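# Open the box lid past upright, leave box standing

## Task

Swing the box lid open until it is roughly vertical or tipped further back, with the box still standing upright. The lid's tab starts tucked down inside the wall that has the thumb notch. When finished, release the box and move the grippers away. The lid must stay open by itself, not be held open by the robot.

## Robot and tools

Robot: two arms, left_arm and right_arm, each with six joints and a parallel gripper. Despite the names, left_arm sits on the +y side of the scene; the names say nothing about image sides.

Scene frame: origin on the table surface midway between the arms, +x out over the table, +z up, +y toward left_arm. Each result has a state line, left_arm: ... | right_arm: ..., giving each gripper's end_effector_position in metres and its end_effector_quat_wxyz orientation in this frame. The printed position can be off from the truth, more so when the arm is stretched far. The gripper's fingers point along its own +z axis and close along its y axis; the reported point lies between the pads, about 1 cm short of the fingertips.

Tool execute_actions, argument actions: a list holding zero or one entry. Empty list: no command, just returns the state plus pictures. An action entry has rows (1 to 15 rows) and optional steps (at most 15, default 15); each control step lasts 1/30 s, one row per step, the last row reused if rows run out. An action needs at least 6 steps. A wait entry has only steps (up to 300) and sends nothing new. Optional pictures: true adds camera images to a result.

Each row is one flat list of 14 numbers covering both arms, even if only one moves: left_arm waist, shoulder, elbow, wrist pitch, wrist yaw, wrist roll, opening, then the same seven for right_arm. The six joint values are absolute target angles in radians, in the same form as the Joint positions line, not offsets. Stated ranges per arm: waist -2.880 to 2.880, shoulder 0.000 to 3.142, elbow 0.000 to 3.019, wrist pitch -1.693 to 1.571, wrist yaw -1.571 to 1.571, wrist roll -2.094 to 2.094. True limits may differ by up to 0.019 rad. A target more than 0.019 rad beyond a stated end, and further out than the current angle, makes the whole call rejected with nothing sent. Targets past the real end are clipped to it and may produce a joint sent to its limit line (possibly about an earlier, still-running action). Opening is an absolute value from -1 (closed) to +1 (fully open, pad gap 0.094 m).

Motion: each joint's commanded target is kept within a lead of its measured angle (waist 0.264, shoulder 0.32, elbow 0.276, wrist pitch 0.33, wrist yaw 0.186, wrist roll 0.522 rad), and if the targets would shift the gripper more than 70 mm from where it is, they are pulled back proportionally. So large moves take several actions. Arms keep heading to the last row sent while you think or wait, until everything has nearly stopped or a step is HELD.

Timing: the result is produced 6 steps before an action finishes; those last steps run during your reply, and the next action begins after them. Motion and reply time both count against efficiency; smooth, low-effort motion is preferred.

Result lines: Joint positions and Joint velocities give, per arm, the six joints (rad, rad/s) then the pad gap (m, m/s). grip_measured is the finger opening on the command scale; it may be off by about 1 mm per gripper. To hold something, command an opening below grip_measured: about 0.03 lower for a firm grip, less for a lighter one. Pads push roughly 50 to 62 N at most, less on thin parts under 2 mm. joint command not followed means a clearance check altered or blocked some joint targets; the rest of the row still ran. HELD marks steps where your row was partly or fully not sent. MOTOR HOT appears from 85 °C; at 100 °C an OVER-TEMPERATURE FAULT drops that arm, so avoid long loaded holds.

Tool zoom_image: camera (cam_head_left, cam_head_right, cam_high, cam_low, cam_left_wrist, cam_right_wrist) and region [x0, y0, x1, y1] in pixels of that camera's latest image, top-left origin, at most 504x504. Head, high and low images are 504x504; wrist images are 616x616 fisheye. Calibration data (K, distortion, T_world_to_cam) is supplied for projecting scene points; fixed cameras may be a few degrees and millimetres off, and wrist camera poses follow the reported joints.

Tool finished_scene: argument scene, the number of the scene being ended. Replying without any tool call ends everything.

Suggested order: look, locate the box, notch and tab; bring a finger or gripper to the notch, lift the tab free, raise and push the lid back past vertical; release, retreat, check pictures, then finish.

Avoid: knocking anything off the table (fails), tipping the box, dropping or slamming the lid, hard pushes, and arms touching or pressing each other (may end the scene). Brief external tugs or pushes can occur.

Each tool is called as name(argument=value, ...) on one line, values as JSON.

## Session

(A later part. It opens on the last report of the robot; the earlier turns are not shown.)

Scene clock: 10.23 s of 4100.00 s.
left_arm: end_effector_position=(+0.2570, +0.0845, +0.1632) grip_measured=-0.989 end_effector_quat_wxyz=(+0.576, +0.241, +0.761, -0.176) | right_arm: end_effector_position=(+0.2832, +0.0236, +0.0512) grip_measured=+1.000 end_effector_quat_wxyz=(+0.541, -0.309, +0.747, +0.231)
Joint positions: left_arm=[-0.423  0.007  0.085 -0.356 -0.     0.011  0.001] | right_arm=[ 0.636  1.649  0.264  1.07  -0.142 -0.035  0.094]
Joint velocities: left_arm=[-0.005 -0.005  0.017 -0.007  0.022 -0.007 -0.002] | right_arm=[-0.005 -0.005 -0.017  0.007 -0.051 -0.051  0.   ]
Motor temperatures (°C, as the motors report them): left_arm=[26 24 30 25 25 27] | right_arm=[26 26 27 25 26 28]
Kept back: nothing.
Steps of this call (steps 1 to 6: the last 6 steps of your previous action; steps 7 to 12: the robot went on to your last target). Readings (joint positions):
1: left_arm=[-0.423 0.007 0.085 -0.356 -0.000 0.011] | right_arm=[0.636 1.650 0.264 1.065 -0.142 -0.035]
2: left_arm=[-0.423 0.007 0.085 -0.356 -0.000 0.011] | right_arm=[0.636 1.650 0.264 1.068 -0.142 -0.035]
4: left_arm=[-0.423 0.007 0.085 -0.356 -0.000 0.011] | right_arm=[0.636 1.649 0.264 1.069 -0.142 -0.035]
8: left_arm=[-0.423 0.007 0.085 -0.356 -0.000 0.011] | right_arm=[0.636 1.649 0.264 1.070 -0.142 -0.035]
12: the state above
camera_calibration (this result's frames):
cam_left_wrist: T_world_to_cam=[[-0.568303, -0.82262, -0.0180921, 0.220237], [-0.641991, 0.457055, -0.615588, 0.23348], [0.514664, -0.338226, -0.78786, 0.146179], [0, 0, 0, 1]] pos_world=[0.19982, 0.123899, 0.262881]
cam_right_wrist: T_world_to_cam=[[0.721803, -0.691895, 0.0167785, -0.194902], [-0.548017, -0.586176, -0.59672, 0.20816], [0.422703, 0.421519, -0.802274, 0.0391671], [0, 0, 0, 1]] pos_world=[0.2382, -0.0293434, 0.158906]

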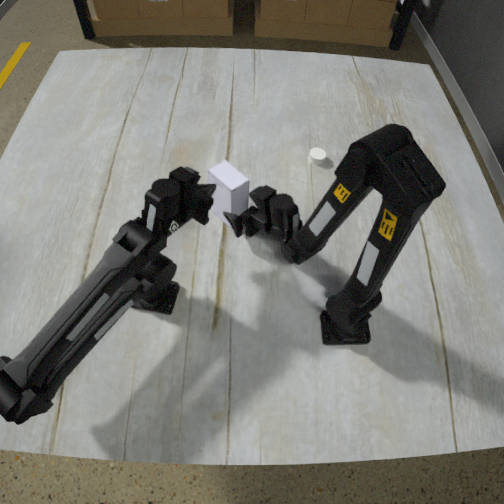

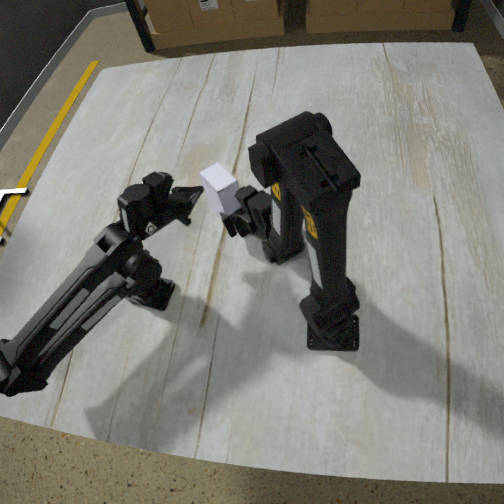

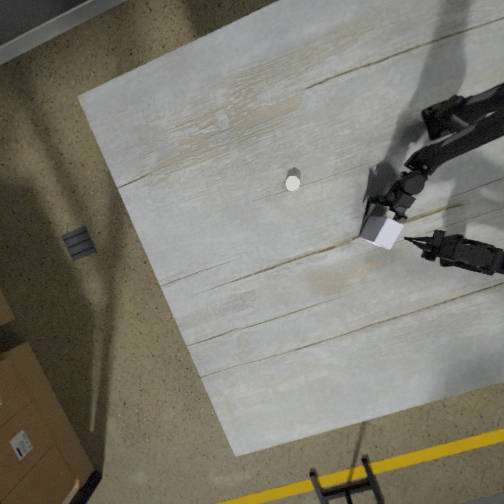

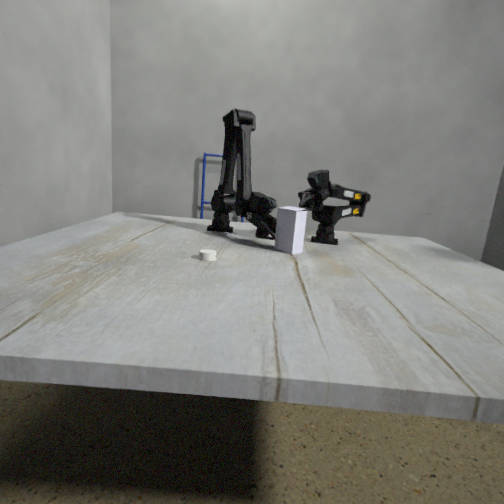

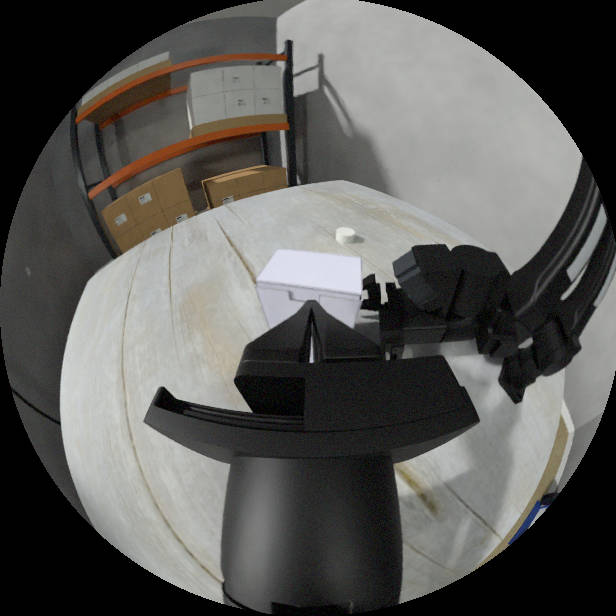

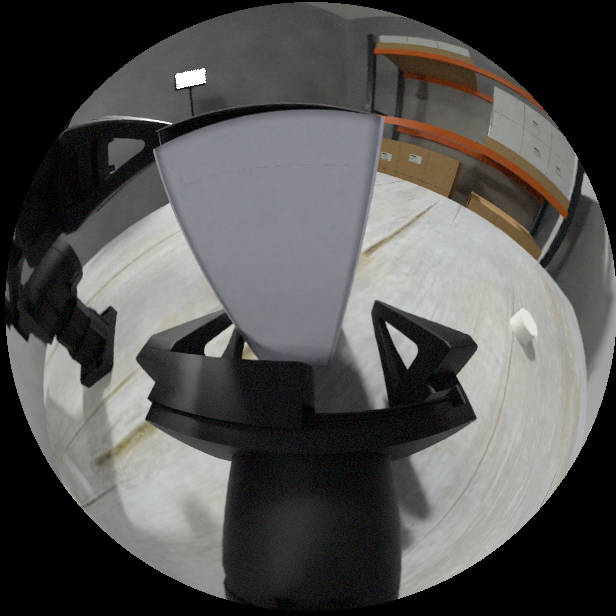

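execute_actions(actions=[{"rows":[[-0.39,0.08,0.1,-0.3,0,0,-1,0.672,1.65,0.31,1.07,-0.12,-0.05,1]],"steps":12}])

execute_actions(actions=[{"rows":[[-0.39,0.1,0.1,-0.28,0,0,-1,0.672,1.65,0.31,1.07,-0.12,-0.05,0.7],[-0.39,0.1,0.1,-0.28,0,0,-1,0.672,1.65,0.31,1.07,-0.12,-0.05,0.5],[-0.39,0.1,0.1,-0.28,0,0,-1,0.672,1.65,0.31,1.07,-0.12,-0.05,0.4],[-0.39,0.1,0.1,-0.28,0,0,-1,0.672,1.65,0.31,1.07,-0.12,-0.05,0.3],[-0.39,0.1,0.1,-0.28,0,0,-1,0.672,1.65,0.31,1.07,-0.12,-0.05,0.22]]}], pictures=true)

zoom_image(camera="cam_left_wrist", region=[250,240,380,340])

zoom_image(camera="cam_head_right", region=[170,150,260,240])

Scene clock: 10.90 s of 4100.00 s.
left_arm: end_effector_position=(+0.2645, +0.0873, +0.1549) grip_measured=-0.989 end_effector_quat_wxyz=(+0.565, +0.235, +0.773, -0.165) | right_arm: end_effector_position=(+0.2840, +0.0358, +0.0568) grip_measured=+1.000 end_effector_quat_wxyz=(+0.548, -0.313, +0.740, +0.234)
Joint positions: left_arm=[-0.398  0.077  0.085 -0.319 -0.     0.011  0.001] | right_arm=[ 0.665  1.649  0.283  1.07  -0.124 -0.035  0.094]
Joint velocities: left_arm=[ 0.034  0.132 -0.007  0.022 -0.081  0.022  0.   ] | right_arm=[ 0.073  0.005  0.085  0.007 -0.022 -0.022  0.   ]
Motor temperatures (°C, as the motors report them): left_arm=[26 24 30 25 25 27] | right_arm=[26 26 27 25 26 28]
Steps of this call (steps 1 to 14: the robot went on to your last target; steps 15 to 20: the first 6 steps of this action). Readings (joint positions):
15: left_arm=[-0.422 0.012 0.085 -0.348 -0.000 0.011] | right_arm=[0.639 1.649 0.265 1.070 -0.132 -0.035]
16: left_arm=[-0.416 0.026 0.085 -0.336 -0.000 0.011] | right_arm=[0.644 1.649 0.267 1.070 -0.125 -0.035]
18: left_arm=[-0.404 0.058 0.085 -0.319 -0.000 0.011] | right_arm=[0.657 1.649 0.275 1.070 -0.124 -0.035]
20: the state above

Scene clock: 11.40 s of 4100.00 s.
left_arm: end_effector_position=(+0.2663, +0.0863, +0.1569) grip_measured=-0.989 end_effector_quat_wxyz=(+0.569, +0.234, +0.771, -0.166) | right_arm: end_effector_position=(+0.2849, +0.0369, +0.0578) grip_measured=+0.239 end_effector_quat_wxyz=(+0.549, -0.313, +0.739, +0.234)
Joint positions: left_arm=[-0.398  0.09   0.085 -0.296 -0.     0.011  0.001] | right_arm=[ 0.666  1.649  0.286  1.07  -0.122 -0.035  0.058]
Joint velocities: left_arm=[-0.005 -0.015 -0.017 -0.002 -0.037  0.037  0.001] | right_arm=[ 0.005 -0.005  0.007 -0.022  0.022  0.007 -0.001]
Motor temperatures (°C, as the motors report them): left_arm=[26 24 31 25 25 27] | right_arm=[26 26 27 25 26 28]
Steps of this call (steps 1 to 6: the last 6 steps of your previous action; steps 7 to 15: the first 9 steps of this action). Readings (joint positions):
7: left_arm=[-0.398 0.081 0.085 -0.312 -0.000 0.011] | right_arm=[0.666 1.649 0.286 1.070 -0.123 -0.035]
8: left_arm=[-0.398 0.083 0.085 -0.307 -0.000 0.011] | right_arm=[0.666 1.649 0.286 1.070 -0.123 -0.035]
10: left_arm=[-0.398 0.087 0.085 -0.298 -0.000 0.011] | right_arm=[0.666 1.649 0.286 1.070 -0.123 -0.035]
14: left_arm=[-0.398 0.090 0.085 -0.296 -0.000 0.011] | right_arm=[0.666 1.649 0.286 1.070 -0.122 -0.035]
15: the state above
camera_calibration (this result's frames):
cam_left_wrist: T_world_to_cam=[[-0.54777, -0.836436, -0.01795, 0.222603], [-0.665725, 0.448768, -0.59617, 0.238668], [0.506713, -0.314614, -0.802658, 0.139469], [0, 0, 0, 1]] pos_world=[0.210152, 0.122965, 0.258228]
cam_right_wrist: T_world_to_cam=[[0.72889, -0.684122, 0.0263988, -0.189927], [-0.528793, -0.587051, -0.612984, 0.216287], [0.434853, 0.432838, -0.789654, 0.0334892], [0, 0, 0, 1]] pos_world=[0.238244, -0.0174574, 0.164039]

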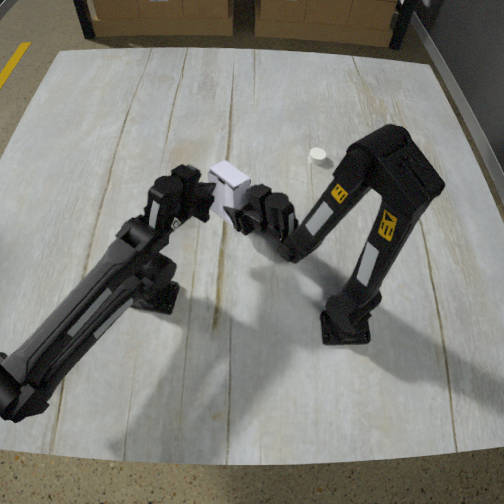

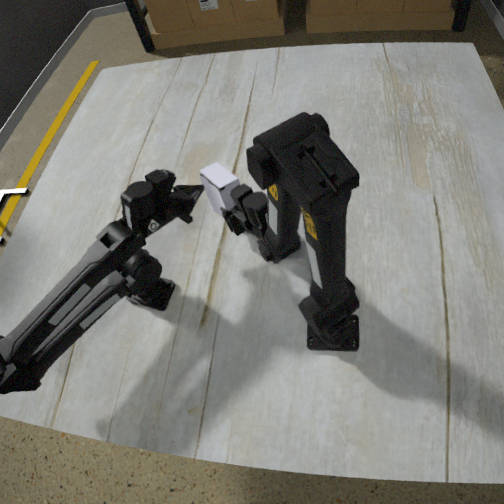

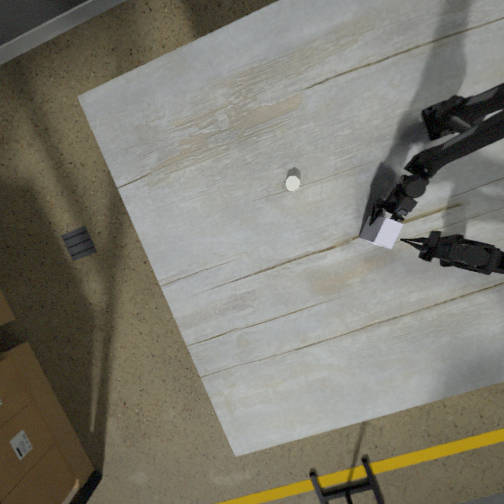

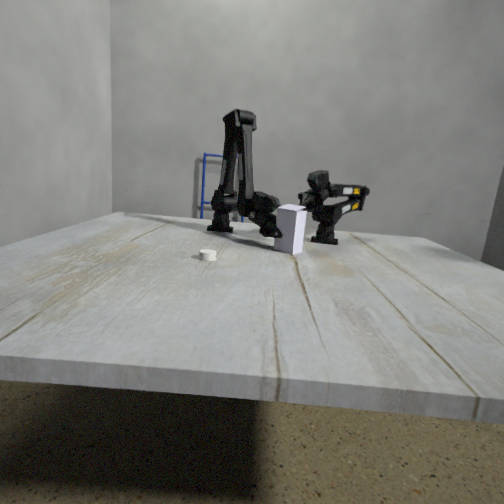

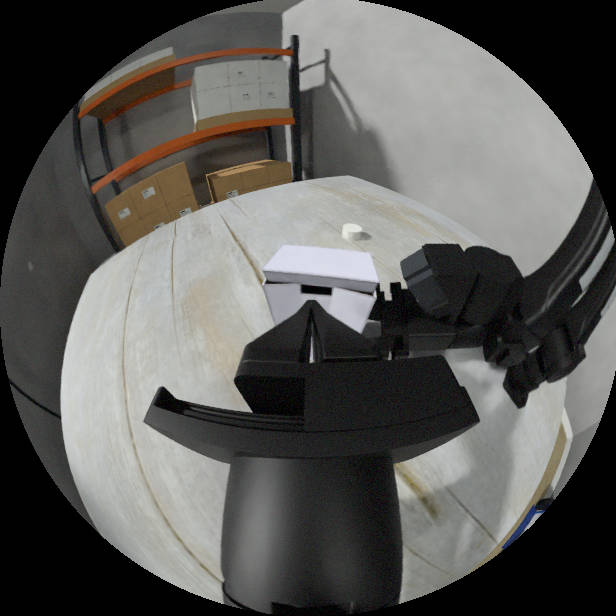

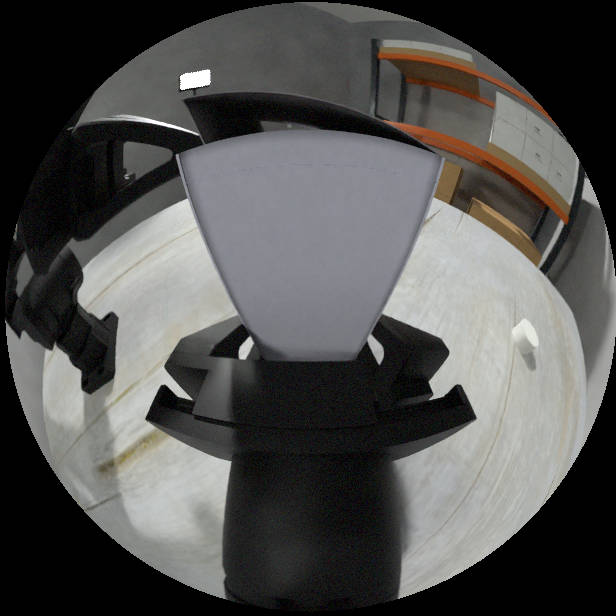

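Region (250, 240, 380, 340) of cam_left_wrist's 616x616 image, scaled by 3.877, with more detail than that image has; it fills the top 388 rows of this view, and the rest is white.

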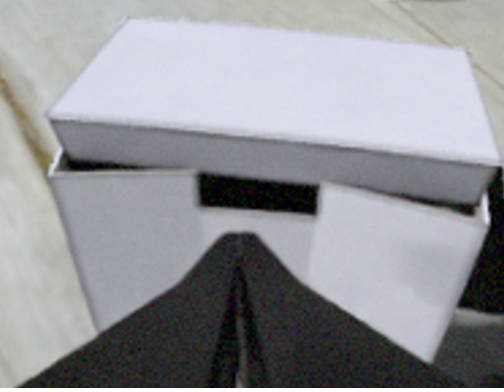

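Region (170, 150, 260, 240) of cam_head_right's 504x504 image, scaled by 5.600, with more detail than that image has.

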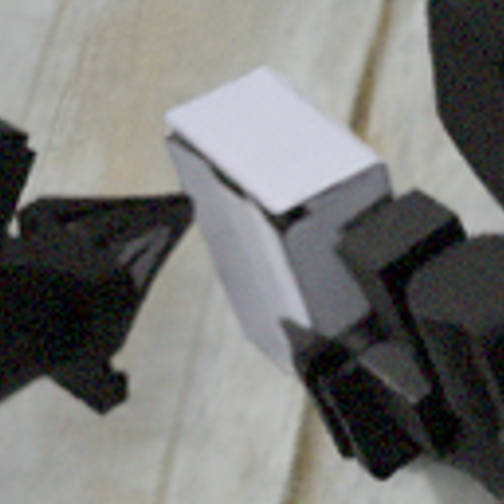

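execute_actions(actions=[{"rows":[[-0.42,0.1,0.1,-0.28,0,-1.57,-1,0.672,1.65,0.31,1.07,-0.12,-0.05,0.21]]}])

execute_actions(actions=[{"rows":[[-0.42,0.2,0.1,-0.18,0,-1.57,-1,0.672,1.65,0.31,1.07,-0.12,-0.05,0.21]]}], pictures=true)

zoom_image(camera="cam_head_right", region=[170,150,260,240])

Scene clock: 11.97 s of 4100.00 s.
left_arm: end_effector_position=(+0.2643, +0.0834, +0.1569) grip_measured=-0.989 end_effector_quat_wxyz=(+0.445, -0.104, +0.799, -0.391) | right_arm: end_effector_position=(+0.2849, +0.0369, +0.0578) grip_measured=+0.239 end_effector_quat_wxyz=(+0.549, -0.313, +0.739, +0.234)
Joint positions: left_arm=[-0.411  0.09   0.085 -0.296 -0.    -0.85   0.001] | right_arm=[ 0.666  1.649  0.286  1.07  -0.122 -0.035  0.058]
Joint velocities: left_arm=[-0.015  0.005 -0.012  0.002 -0.051 -2.733 -0.   ] | right_arm=[-0.005  0.005  0.002  0.002  0.037  0.037  0.001]
Motor temperatures (°C, as the motors report them): left_arm=[26 24 31 25 25 27] | right_arm=[26 26 27 25 26 28]
Steps of this call (steps 1 to 6: the last 6 steps of your previous action; steps 7 to 8: the robot went on to your last target; steps 9 to 17: the first 9 steps of this action). Readings (joint positions):
9: left_arm=[-0.399 0.090 0.085 -0.296 -0.000 -0.067] | right_arm=[0.666 1.649 0.286 1.070 -0.122 -0.035]
10: left_arm=[-0.402 0.090 0.085 -0.296 -0.000 -0.166] | right_arm=[0.666 1.649 0.286 1.070 -0.122 -0.035]
12: left_arm=[-0.408 0.090 0.085 -0.296 -0.000 -0.361] | right_arm=[0.666 1.649 0.286 1.070 -0.122 -0.035]
16: left_arm=[-0.411 0.090 0.085 -0.296 -0.000 -0.752] | right_arm=[0.666 1.649 0.286 1.070 -0.122 -0.035]
17: the state above

Scene clock: 12.47 s of 4100.00 s.
left_arm: end_effector_position=(+0.2728, +0.0778, +0.1514) grip_measured=-0.989 end_effector_quat_wxyz=(+0.287, -0.366, +0.723, -0.511) | right_arm: end_effector_position=(+0.2849, +0.0369, +0.0578) grip_measured=+0.239 end_effector_quat_wxyz=(+0.549, -0.313, +0.739, +0.234)
Joint positions: left_arm=[-0.411  0.206  0.085 -0.198 -0.    -1.528  0.001] | right_arm=[ 0.666  1.649  0.286  1.07  -0.122 -0.035  0.058]
Joint velocities: left_arm=[ 0.005  0.005 -0.007  0.042 -0.007 -0.139  0.   ] | right_arm=[-0.005 -0.005  0.007 -0.002 -0.095 -0.037  0.   ]
Motor temperatures (°C, as the motors report them): left_arm=[26 24 31 25 25 27] | right_arm=[26 26 27 25 26 28]
Steps of this call (steps 1 to 6: the last 6 steps of your previous action; steps 7 to 15: the first 9 steps of this action). Readings (joint positions):
7: left_arm=[-0.411 0.099 0.085 -0.277 -0.000 -1.388] | right_arm=[0.666 1.649 0.286 1.070 -0.122 -0.035]
8: left_arm=[-0.411 0.123 0.085 -0.248 -0.000 -1.422] | right_arm=[0.666 1.649 0.286 1.070 -0.122 -0.035]
10: left_arm=[-0.411 0.173 0.085 -0.206 -0.000 -1.470] | right_arm=[0.666 1.649 0.286 1.070 -0.122 -0.035]
14: left_arm=[-0.411 0.206 0.085 -0.200 -0.000 -1.521] | right_arm=[0.666 1.649 0.286 1.070 -0.122 -0.035]
15: the state above
camera_calibration (this result's frames):
cam_left_wrist: T_world_to_cam=[[0.235273, -0.217103, 0.947372, -0.189001], [-0.924003, -0.35227, 0.148742, 0.263568], [0.301438, -0.910369, -0.283484, 0.152785], [0, 0, 0, 1]] pos_world=[0.241949, 0.190905, 0.183162]
cam_right_wrist: T_world_to_cam=[[0.72889, -0.684122, 0.0263988, -0.189927], [-0.528793, -0.587051, -0.612984, 0.216287], [0.434853, 0.432838, -0.789654, 0.0334892], [0, 0, 0, 1]] pos_world=[0.238244, -0.0174574, 0.164039]

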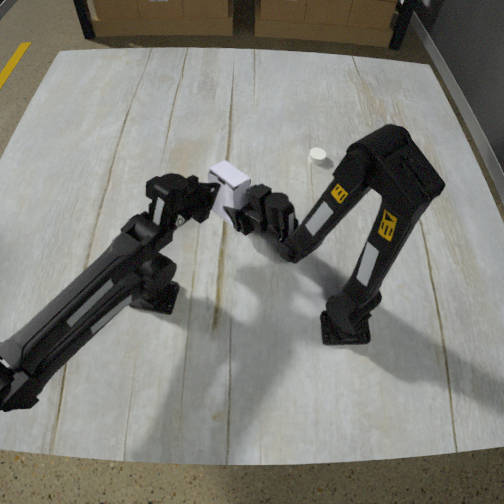

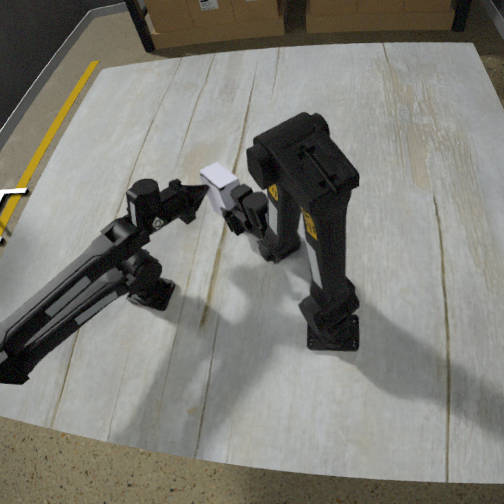

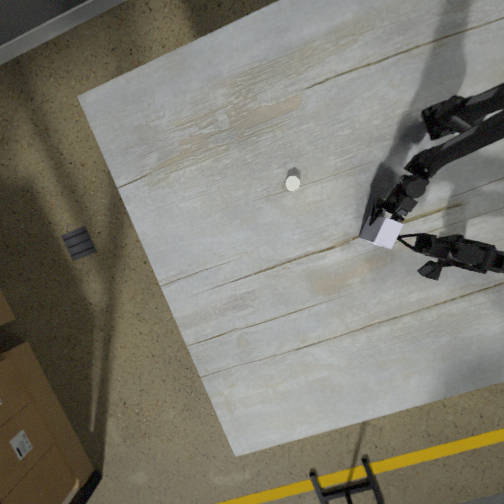

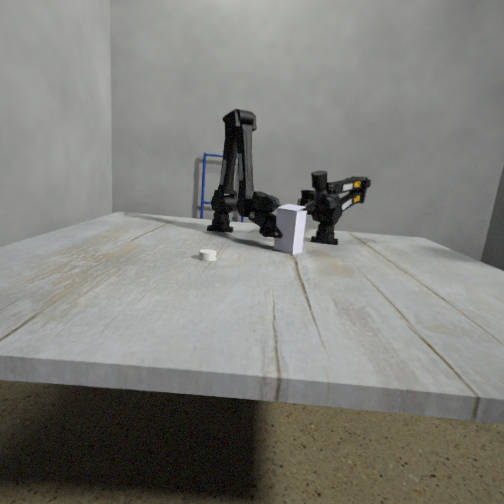

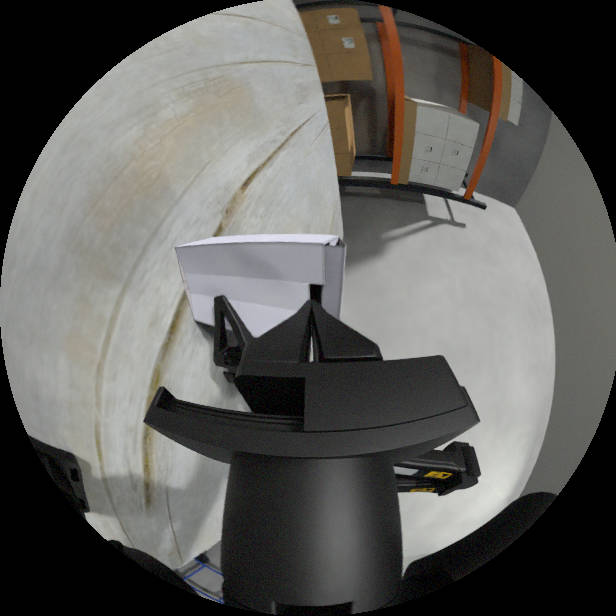

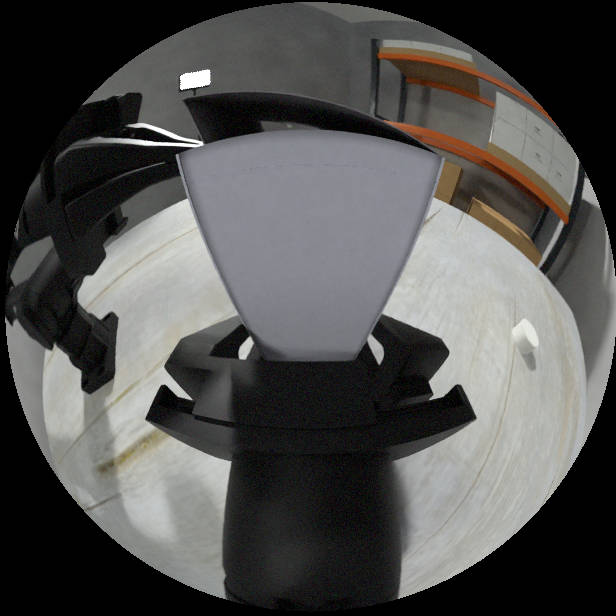

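Region (170, 150, 260, 240) of cam_head_right's 504x504 image, scaled by 5.600, with more detail than that image has.

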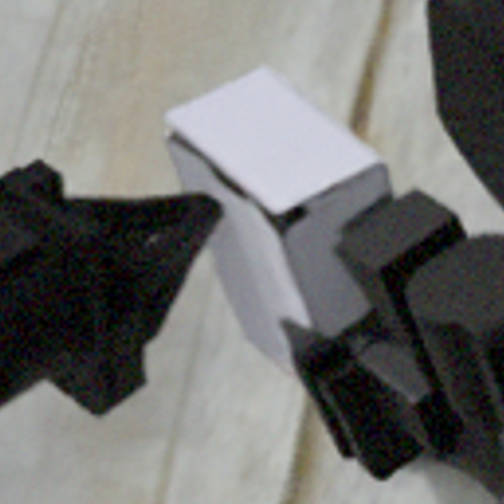

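execute_actions(actions=[{"rows":[[-0.42,0.23,0.1,-0.15,0,-1.57,-1,0.672,1.65,0.31,1.07,-0.12,-0.05,0.21],[-0.42,0.25,0.1,-0.13,0,-1.57,-1,0.672,1.65,0.31,1.07,-0.12,-0.05,0.21],[-0.42,0.27,0.1,-0.11,0,-1.57,-1,0.672,1.65,0.31,1.07,-0.12,-0.05,0.21],[-0.42,0.29,0.1,-0.09,0,-1.57,-1,0.672,1.65,0.31,1.07,-0.12,-0.05,0.21],[-0.42,0.31,0.1,-0.07,0,-1.57,-1,0.672,1.65,0.31,1.07,-0.12,-0.05,0.21],[-0.42,0.33,0.1,-0.05,0,-1.57,-1,0.672,1.65,0.31,1.07,-0.12,-0.05,0.21],[-0.42,0.35,0.1,-0.03,0,-1.57,-1,0.672,1.65,0.31,1.07,-0.12,-0.05,0.21],[-0.42,0.37,0.1,-0.005,0,-1.57,-1,0.672,1.65,0.31,1.07,-0.12,-0.05,0.21],[-0.42,0.39,0.1,0.02,0,-1.57,-1,0.672,1.65,0.31,1.07,-0.12,-0.05,0.21],[-0.42,0.39,0.1,0.035,0,-1.57,-1,0.672,1.65,0.31,1.07,-0.12,-0.05,0.21]]}])

execute_actions(actions=[{"steps":8}], pictures=true)

zoom_image(camera="cam_head_right", region=[170,150,260,240])

zoom_image(camera="cam_left_wrist", region=[250,230,380,360])

Scene clock: 13.20 s of 4100.00 s.
left_arm: end_effector_position=(+0.2850, +0.0695, +0.1508) grip_measured=-0.989 end_effector_quat_wxyz=(+0.283, -0.374, +0.714, -0.520) | right_arm: end_effector_position=(+0.2852, +0.0366, +0.0578) grip_measured=+0.238 end_effector_quat_wxyz=(+0.549, -0.313, +0.739, +0.233)
Joint positions: left_arm=[-0.411  0.347  0.085 -0.042 -0.    -1.556  0.001] | right_arm=[ 0.666  1.649  0.286  1.07  -0.12  -0.035  0.058]
Joint velocities: left_arm=[ 0.005  0.659 -0.002  0.657 -0.007 -0.007 -0.   ] | right_arm=[-0.005 -0.015  0.017 -0.017 -0.037 -0.037  0.001]
Motor temperatures (°C, as the motors report them): left_arm=[26 24 31 25 25 27] | right_arm=[26 26 27 25 26 28]
Steps of this call (steps 1 to 6: the last 6 steps of your previous action; steps 7 to 13: the robot went on to your last target; steps 14 to 22: the first 9 steps of this action). Readings (joint positions):
14: left_arm=[-0.411 0.207 0.085 -0.190 -0.000 -1.555] | right_arm=[0.666 1.649 0.286 1.070 -0.122 -0.035]
15: left_arm=[-0.411 0.212 0.085 -0.178 -0.000 -1.555] | right_arm=[0.666 1.649 0.286 1.070 -0.122 -0.035]
17: left_arm=[-0.411 0.237 0.085 -0.141 -0.000 -1.555] | right_arm=[0.666 1.649 0.286 1.070 -0.122 -0.035]
21: left_arm=[-0.411 0.324 0.085 -0.063 -0.000 -1.556] | right_arm=[0.666 1.649 0.286 1.070 -0.120 -0.035]
22: the state above

Scene clock: 13.47 s of 4100.00 s.
left_arm: end_effector_position=(+0.2894, +0.0666, +0.1521) grip_measured=-0.989 end_effector_quat_wxyz=(+0.285, -0.372, +0.710, -0.525) | right_arm: end_effector_position=(+0.2852, +0.0366, +0.0578) grip_measured=+0.238 end_effector_quat_wxyz=(+0.549, -0.313, +0.739, +0.233)
Joint positions: left_arm=[-0.411  0.394  0.085  0.018 -0.    -1.556  0.001] | right_arm=[ 0.666  1.649  0.286  1.07  -0.12  -0.035  0.058]
Joint velocities: left_arm=[-0.005  0.015 -0.012  0.027 -0.022 -0.022  0.   ] | right_arm=[-0.005 -0.005 -0.007 -0.012  0.007  0.007  0.   ]
Motor temperatures (°C, as the motors report them): left_arm=[26 24 31 25 25 27] | right_arm=[26 26 27 25 26 28]
Kept back: nothing.
Steps of this call (steps 1 to 6: the last 6 steps of your previous action; steps 7 to 8: the robot went on to your last target). Readings (joint positions):
1: left_arm=[-0.411 0.367 0.085 -0.021 -0.000 -1.556] | right_arm=[0.666 1.649 0.286 1.070 -0.120 -0.035]
2: left_arm=[-0.411 0.382 0.085 -0.005 -0.000 -1.556] | right_arm=[0.666 1.649 0.286 1.070 -0.120 -0.035]
4: left_arm=[-0.411 0.393 0.085 0.010 -0.000 -1.556] | right_arm=[0.666 1.649 0.286 1.070 -0.120 -0.035]
8: the state above
camera_calibration (this result's frames):
cam_left_wrist: T_world_to_cam=[[0.228488, -0.179496, 0.956857, -0.197986], [-0.922431, -0.354203, 0.153823, 0.2738], [0.311311, -0.917781, -0.246503, 0.129823], [0, 0, 0, 1]] pos_world=[0.257383, 0.180592, 0.179329]
cam_right_wrist: T_world_to_cam=[[0.727378, -0.685703, 0.0270559, -0.189869], [-0.529824, -0.586208, -0.6129, 0.216522], [0.436128, 0.431475, -0.789697, 0.0331647], [0, 0, 0, 1]] pos_world=[0.238361, -0.017576, 0.164034]

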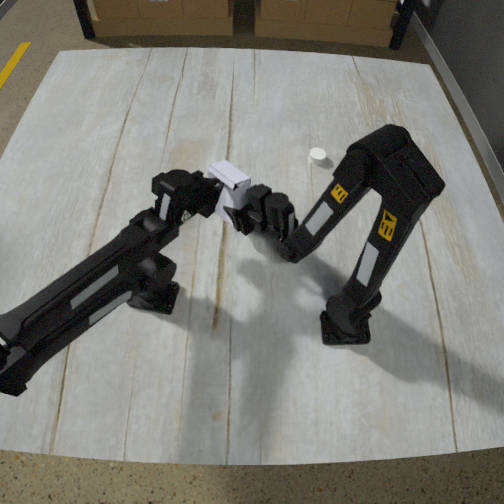

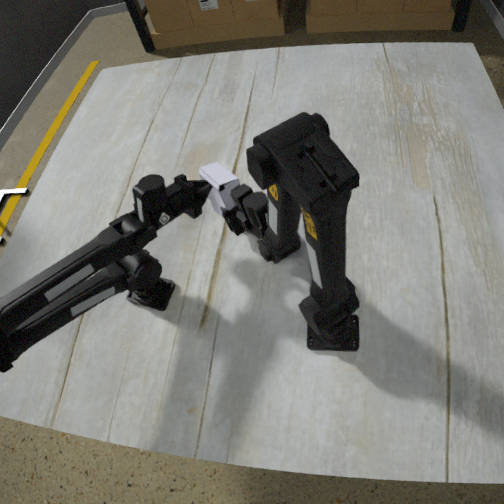

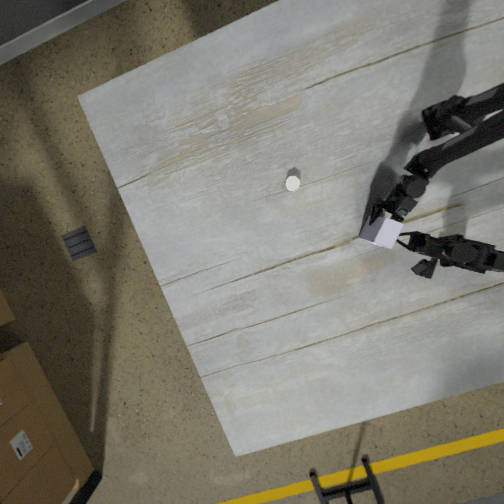

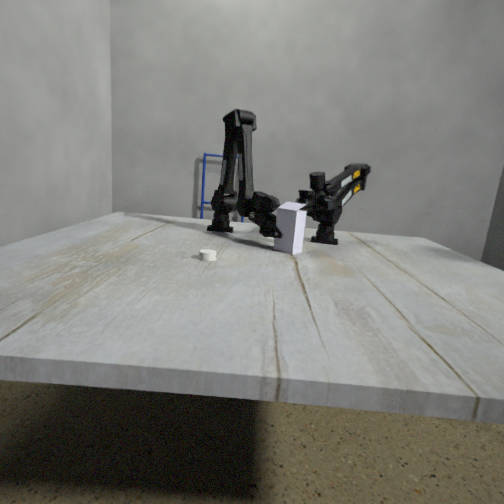

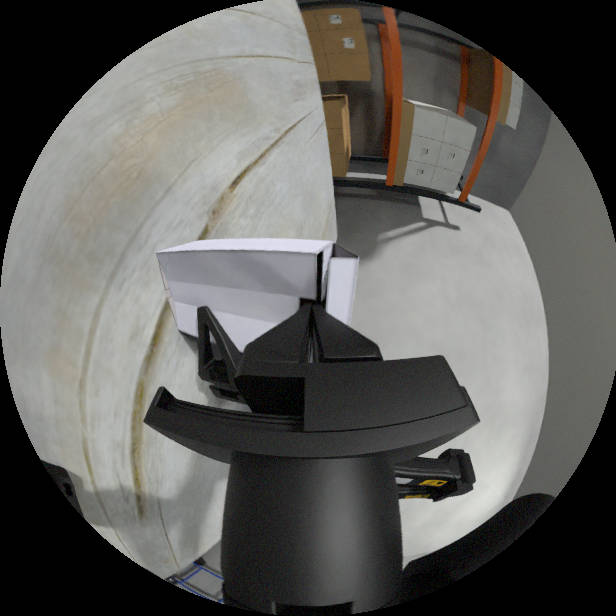

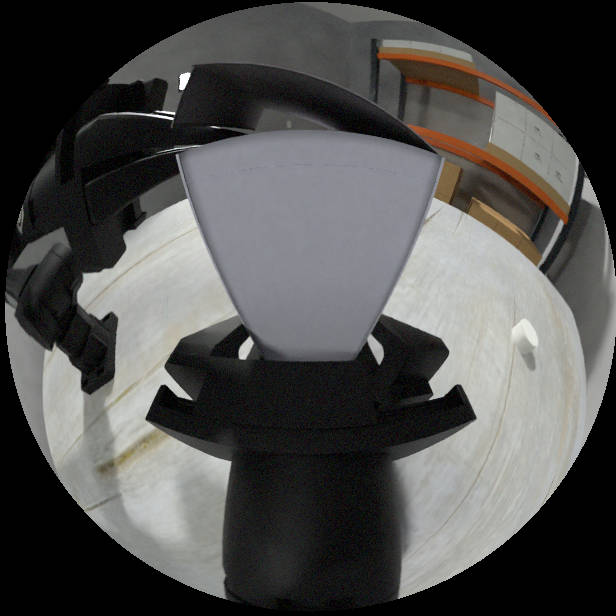

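Region (170, 150, 260, 240) of cam_head_right's 504x504 image, scaled by 5.600, with more detail than that image has.

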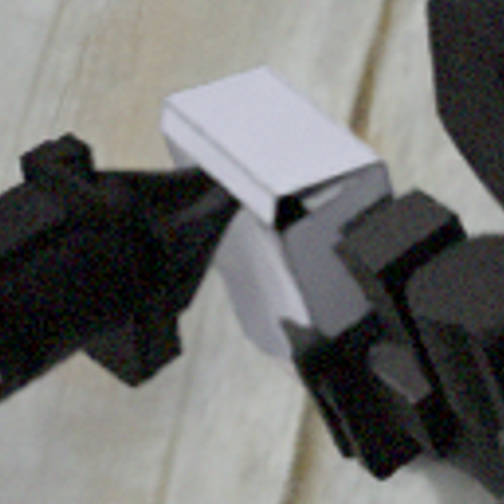

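Region (250, 230, 380, 360) of cam_left_wrist's 616x616 image, scaled by 3.877, with more detail than that image has.

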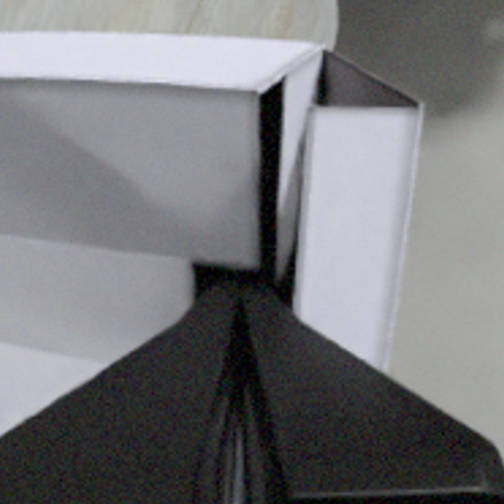

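execute_actions(actions=[{"rows":[[-0.42,0.4,0.14,0.02,0,-1.57,-1,0.672,1.65,0.31,1.07,-0.12,-0.05,0.21],[-0.42,0.41,0.16,0.01,0,-1.57,-1,0.672,1.65,0.31,1.07,-0.12,-0.05,0.21],[-0.42,0.43,0.18,0,0,-1.57,-1,0.672,1.65,0.31,1.07,-0.12,-0.05,0.21],[-0.42,0.45,0.2,-0.03,0,-1.57,-1,0.672,1.65,0.31,1.07,-0.12,-0.05,0.21]],"steps":12}])

execute_actions(actions=[{"rows":[[-0.43,0.54,0.28,-0.09,0,-1.57,-1,0.672,1.65,0.31,1.07,-0.12,-0.05,0.21]],"steps":8}])

execute_actions(actions=[{"rows":[[-0.44,0.635,0.36,-0.155,0,-1.57,-1,0.672,1.65,0.31,1.07,-0.12,-0.05,0.21]],"steps":8}])

execute_actions(actions=[{"rows":[[-0.45,0.76,0.47,-0.265,0,-1.57,-1,0.672,1.65,0.31,1.07,-0.12,-0.05,0.21]],"steps":15}], pictures=true)

Scene clock: 14.13 s of 4100.00 s.
left_arm: end_effector_position=(+0.2960, +0.0622, +0.1640) grip_measured=-0.989 end_effector_quat_wxyz=(+0.281, -0.375, +0.715, -0.518) | right_arm: end_effector_position=(+0.2854, +0.0364, +0.0578) grip_measured=+0.237 end_effector_quat_wxyz=(+0.549, -0.312, +0.739, +0.233)
Joint positions: left_arm=[-0.411  0.43   0.135 -0.014 -0.    -1.556  0.001] | right_arm=[ 0.666  1.649  0.286  1.07  -0.118 -0.035  0.058]
Joint velocities: left_arm=[-0.005  0.317  0.388 -0.115  0.022  0.007 -0.   ] | right_arm=[ 0.005 -0.005  0.007 -0.012  0.022  0.037 -0.   ]
Motor temperatures (°C, as the motors report them): left_arm=[26 24 31 25 25 27] | right_arm=[26 26 27 25 26 28]
Steps of this call (steps 1 to 14: the robot went on to your last target; steps 15 to 20: the first 6 steps of this action). Readings (joint positions):
15: left_arm=[-0.411 0.394 0.086 0.019 -0.000 -1.556] | right_arm=[0.666 1.649 0.286 1.070 -0.120 -0.035]
16: left_arm=[-0.411 0.394 0.088 0.018 -0.000 -1.556] | right_arm=[0.666 1.649 0.286 1.070 -0.120 -0.035]
18: left_arm=[-0.411 0.406 0.106 0.004 -0.000 -1.556] | right_arm=[0.666 1.649 0.286 1.070 -0.120 -0.035]
20: the state above

Scene clock: 14.40 s of 4100.00 s.
left_arm: end_effector_position=(+0.3019, +0.0572, +0.1724) grip_measured=-0.989 end_effector_quat_wxyz=(+0.274, -0.378, +0.724, -0.507) | right_arm: end_effector_position=(+0.2854, +0.0364, +0.0578) grip_measured=+0.237 end_effector_quat_wxyz=(+0.549, -0.312, +0.739, +0.233)
Joint positions: left_arm=[-0.414  0.472  0.184 -0.054 -0.    -1.557  0.001] | right_arm=[ 0.666  1.649  0.286  1.07  -0.118 -0.035  0.058]
Joint velocities: left_arm=[-0.083  0.679  0.51  -0.53   0.037 -0.007  0.   ] | right_arm=[-0.005 -0.005  0.002  0.002 -0.037 -0.007 -0.001]
Motor temperatures (°C, as the motors report them): left_arm=[26 24 32 25 25 27] | right_arm=[26 26 27 25 26 28]
Steps of this call (steps 1 to 6: the last 6 steps of your previous action; steps 7 to 8: the first 2 steps of this action). Readings (joint positions):
7: left_arm=[-0.411 0.453 0.169 -0.032 -0.000 -1.556] | right_arm=[0.666 1.649 0.286 1.070 -0.118 -0.035]
8: the state above

Scene clock: 14.67 s of 4100.00 s.
left_arm: end_effector_position=(+0.3125, +0.0463, +0.1774) grip_measured=-0.989 end_effector_quat_wxyz=(+0.257, -0.385, +0.745, -0.480) | right_arm: end_effector_position=(+0.2854, +0.0364, +0.0578) grip_measured=+0.237 end_effector_quat_wxyz=(+0.549, -0.312, +0.739, +0.233)
Joint positions: left_arm=[-0.423  0.568  0.265 -0.116 -0.    -1.557  0.001] | right_arm=[ 0.666  1.649  0.286  1.07  -0.118 -0.035  0.058]
Joint velocities: left_arm=[-0.083  0.65   0.491 -0.584  0.037 -0.051  0.   ] | right_arm=[ 0.005 -0.005 -0.022  0.017  0.037  0.022  0.001]
Motor temperatures (°C, as the motors report them): left_arm=[26 24 32 25 25 27] | right_arm=[26 26 27 25 26 28]
Steps of this call (steps 1 to 6: the last 6 steps of your previous action; steps 7 to 8: the first 2 steps of this action). Readings (joint positions):
7: left_arm=[-0.421 0.550 0.249 -0.092 -0.000 -1.557] | right_arm=[0.666 1.649 0.286 1.070 -0.118 -0.035]
8: the state above

Scene clock: 15.17 s of 4100.00 s.
left_arm: end_effector_position=(+0.3376, +0.0215, +0.1836) grip_measured=-0.989 end_effector_quat_wxyz=(+0.220, -0.397, +0.785, -0.421) | right_arm: end_effector_position=(+0.2854, +0.0364, +0.0578) grip_measured=+0.237 end_effector_quat_wxyz=(+0.549, -0.312, +0.739, +0.233)
Joint positions: left_arm=[-0.44   0.766  0.436 -0.251 -0.    -1.558  0.001] | right_arm=[ 0.666  1.649  0.286  1.07  -0.118 -0.035  0.058]
Joint velocities: left_arm=[-0.005 -0.015 -0.002 -0.066 -0.022  0.081 -0.   ] | right_arm=[-0.005 -0.005 -0.007  0.002 -0.007  0.007  0.   ]
Motor temperatures (°C, as the motors report them): left_arm=[26 24 32 25 25 27] | right_arm=[26 27 27 25 26 28]
Steps of this call (steps 1 to 6: the last 6 steps of your previous action; steps 7 to 15: the first 9 steps of this action). Readings (joint positions):
7: left_arm=[-0.431 0.646 0.332 -0.167 -0.000 -1.557] | right_arm=[0.666 1.649 0.286 1.070 -0.118 -0.035]
8: left_arm=[-0.433 0.670 0.355 -0.206 -0.000 -1.558] | right_arm=[0.666 1.649 0.286 1.070 -0.118 -0.035]
10: left_arm=[-0.438 0.729 0.403 -0.241 -0.000 -1.558] | right_arm=[0.666 1.649 0.286 1.070 -0.118 -0.035]
14: left_arm=[-0.440 0.766 0.436 -0.249 -0.000 -1.558] | right_arm=[0.666 1.649 0.286 1.070 -0.118 -0.035]
15: the state above
camera_calibration (this result's frames):
cam_left_wrist: T_world_to_cam=[[0.436715, -0.3364, 0.834335, -0.291621], [-0.876773, -0.366764, 0.311051, 0.253358], [0.201367, -0.867363, -0.455118, 0.155503], [0, 0, 0, 1]] pos_world=[0.318179, 0.129699, 0.235275]
cam_right_wrist: T_world_to_cam=[[0.726369, -0.686755, 0.0274941, -0.189829], [-0.530509, -0.585646, -0.612845, 0.216679], [0.436976, 0.430565, -0.789725, 0.0329485], [0, 0, 0, 1]] pos_world=[0.238439, -0.0176552, 0.16403]

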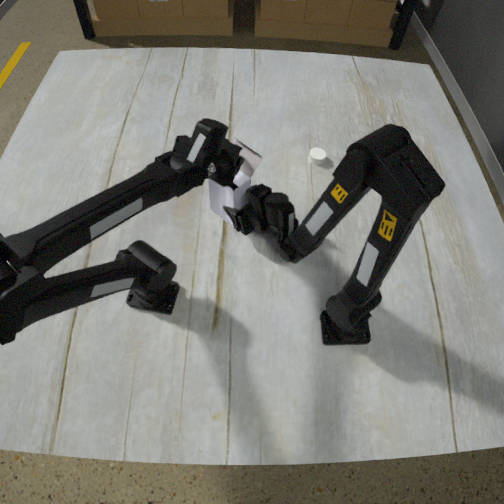

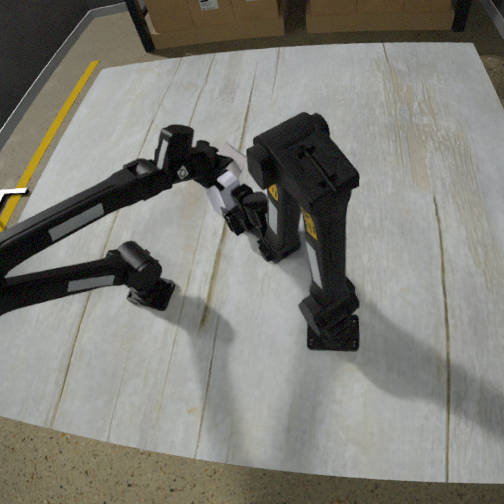

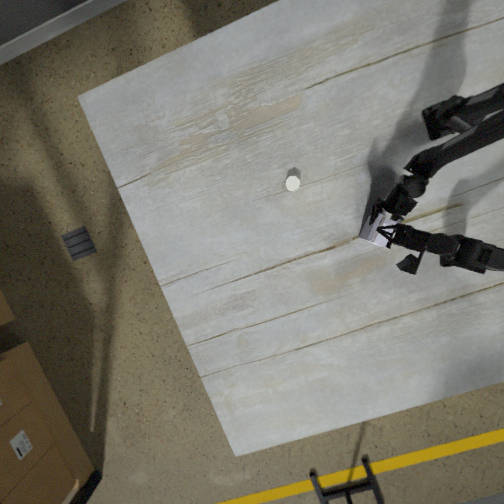

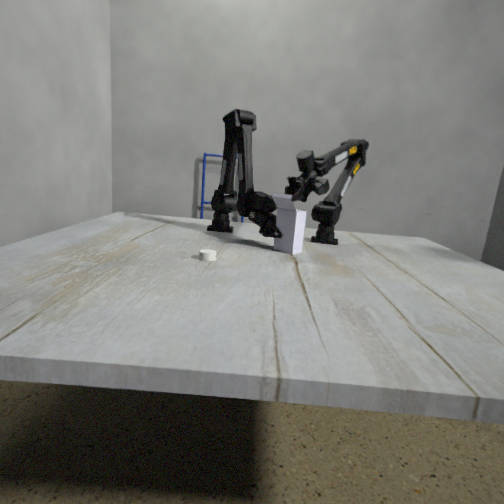

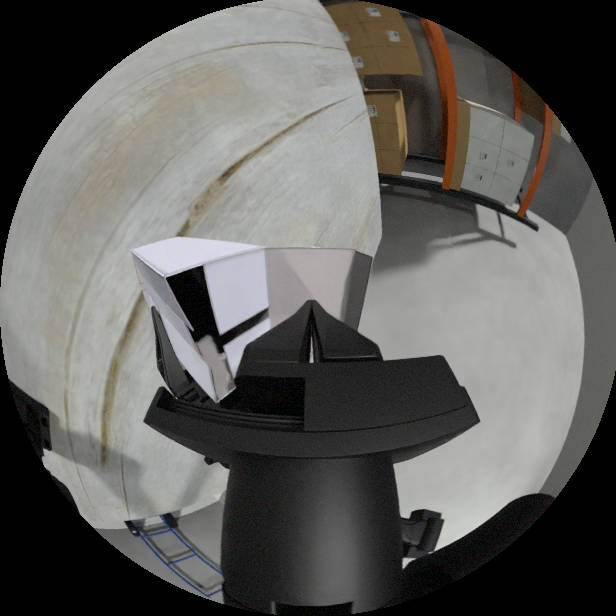

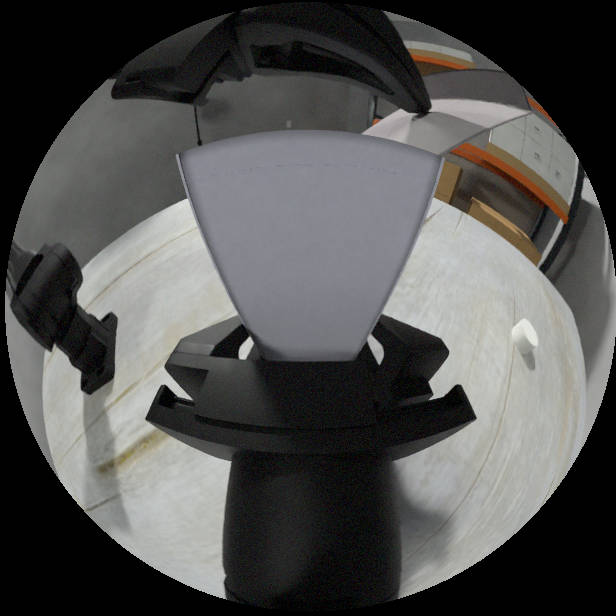

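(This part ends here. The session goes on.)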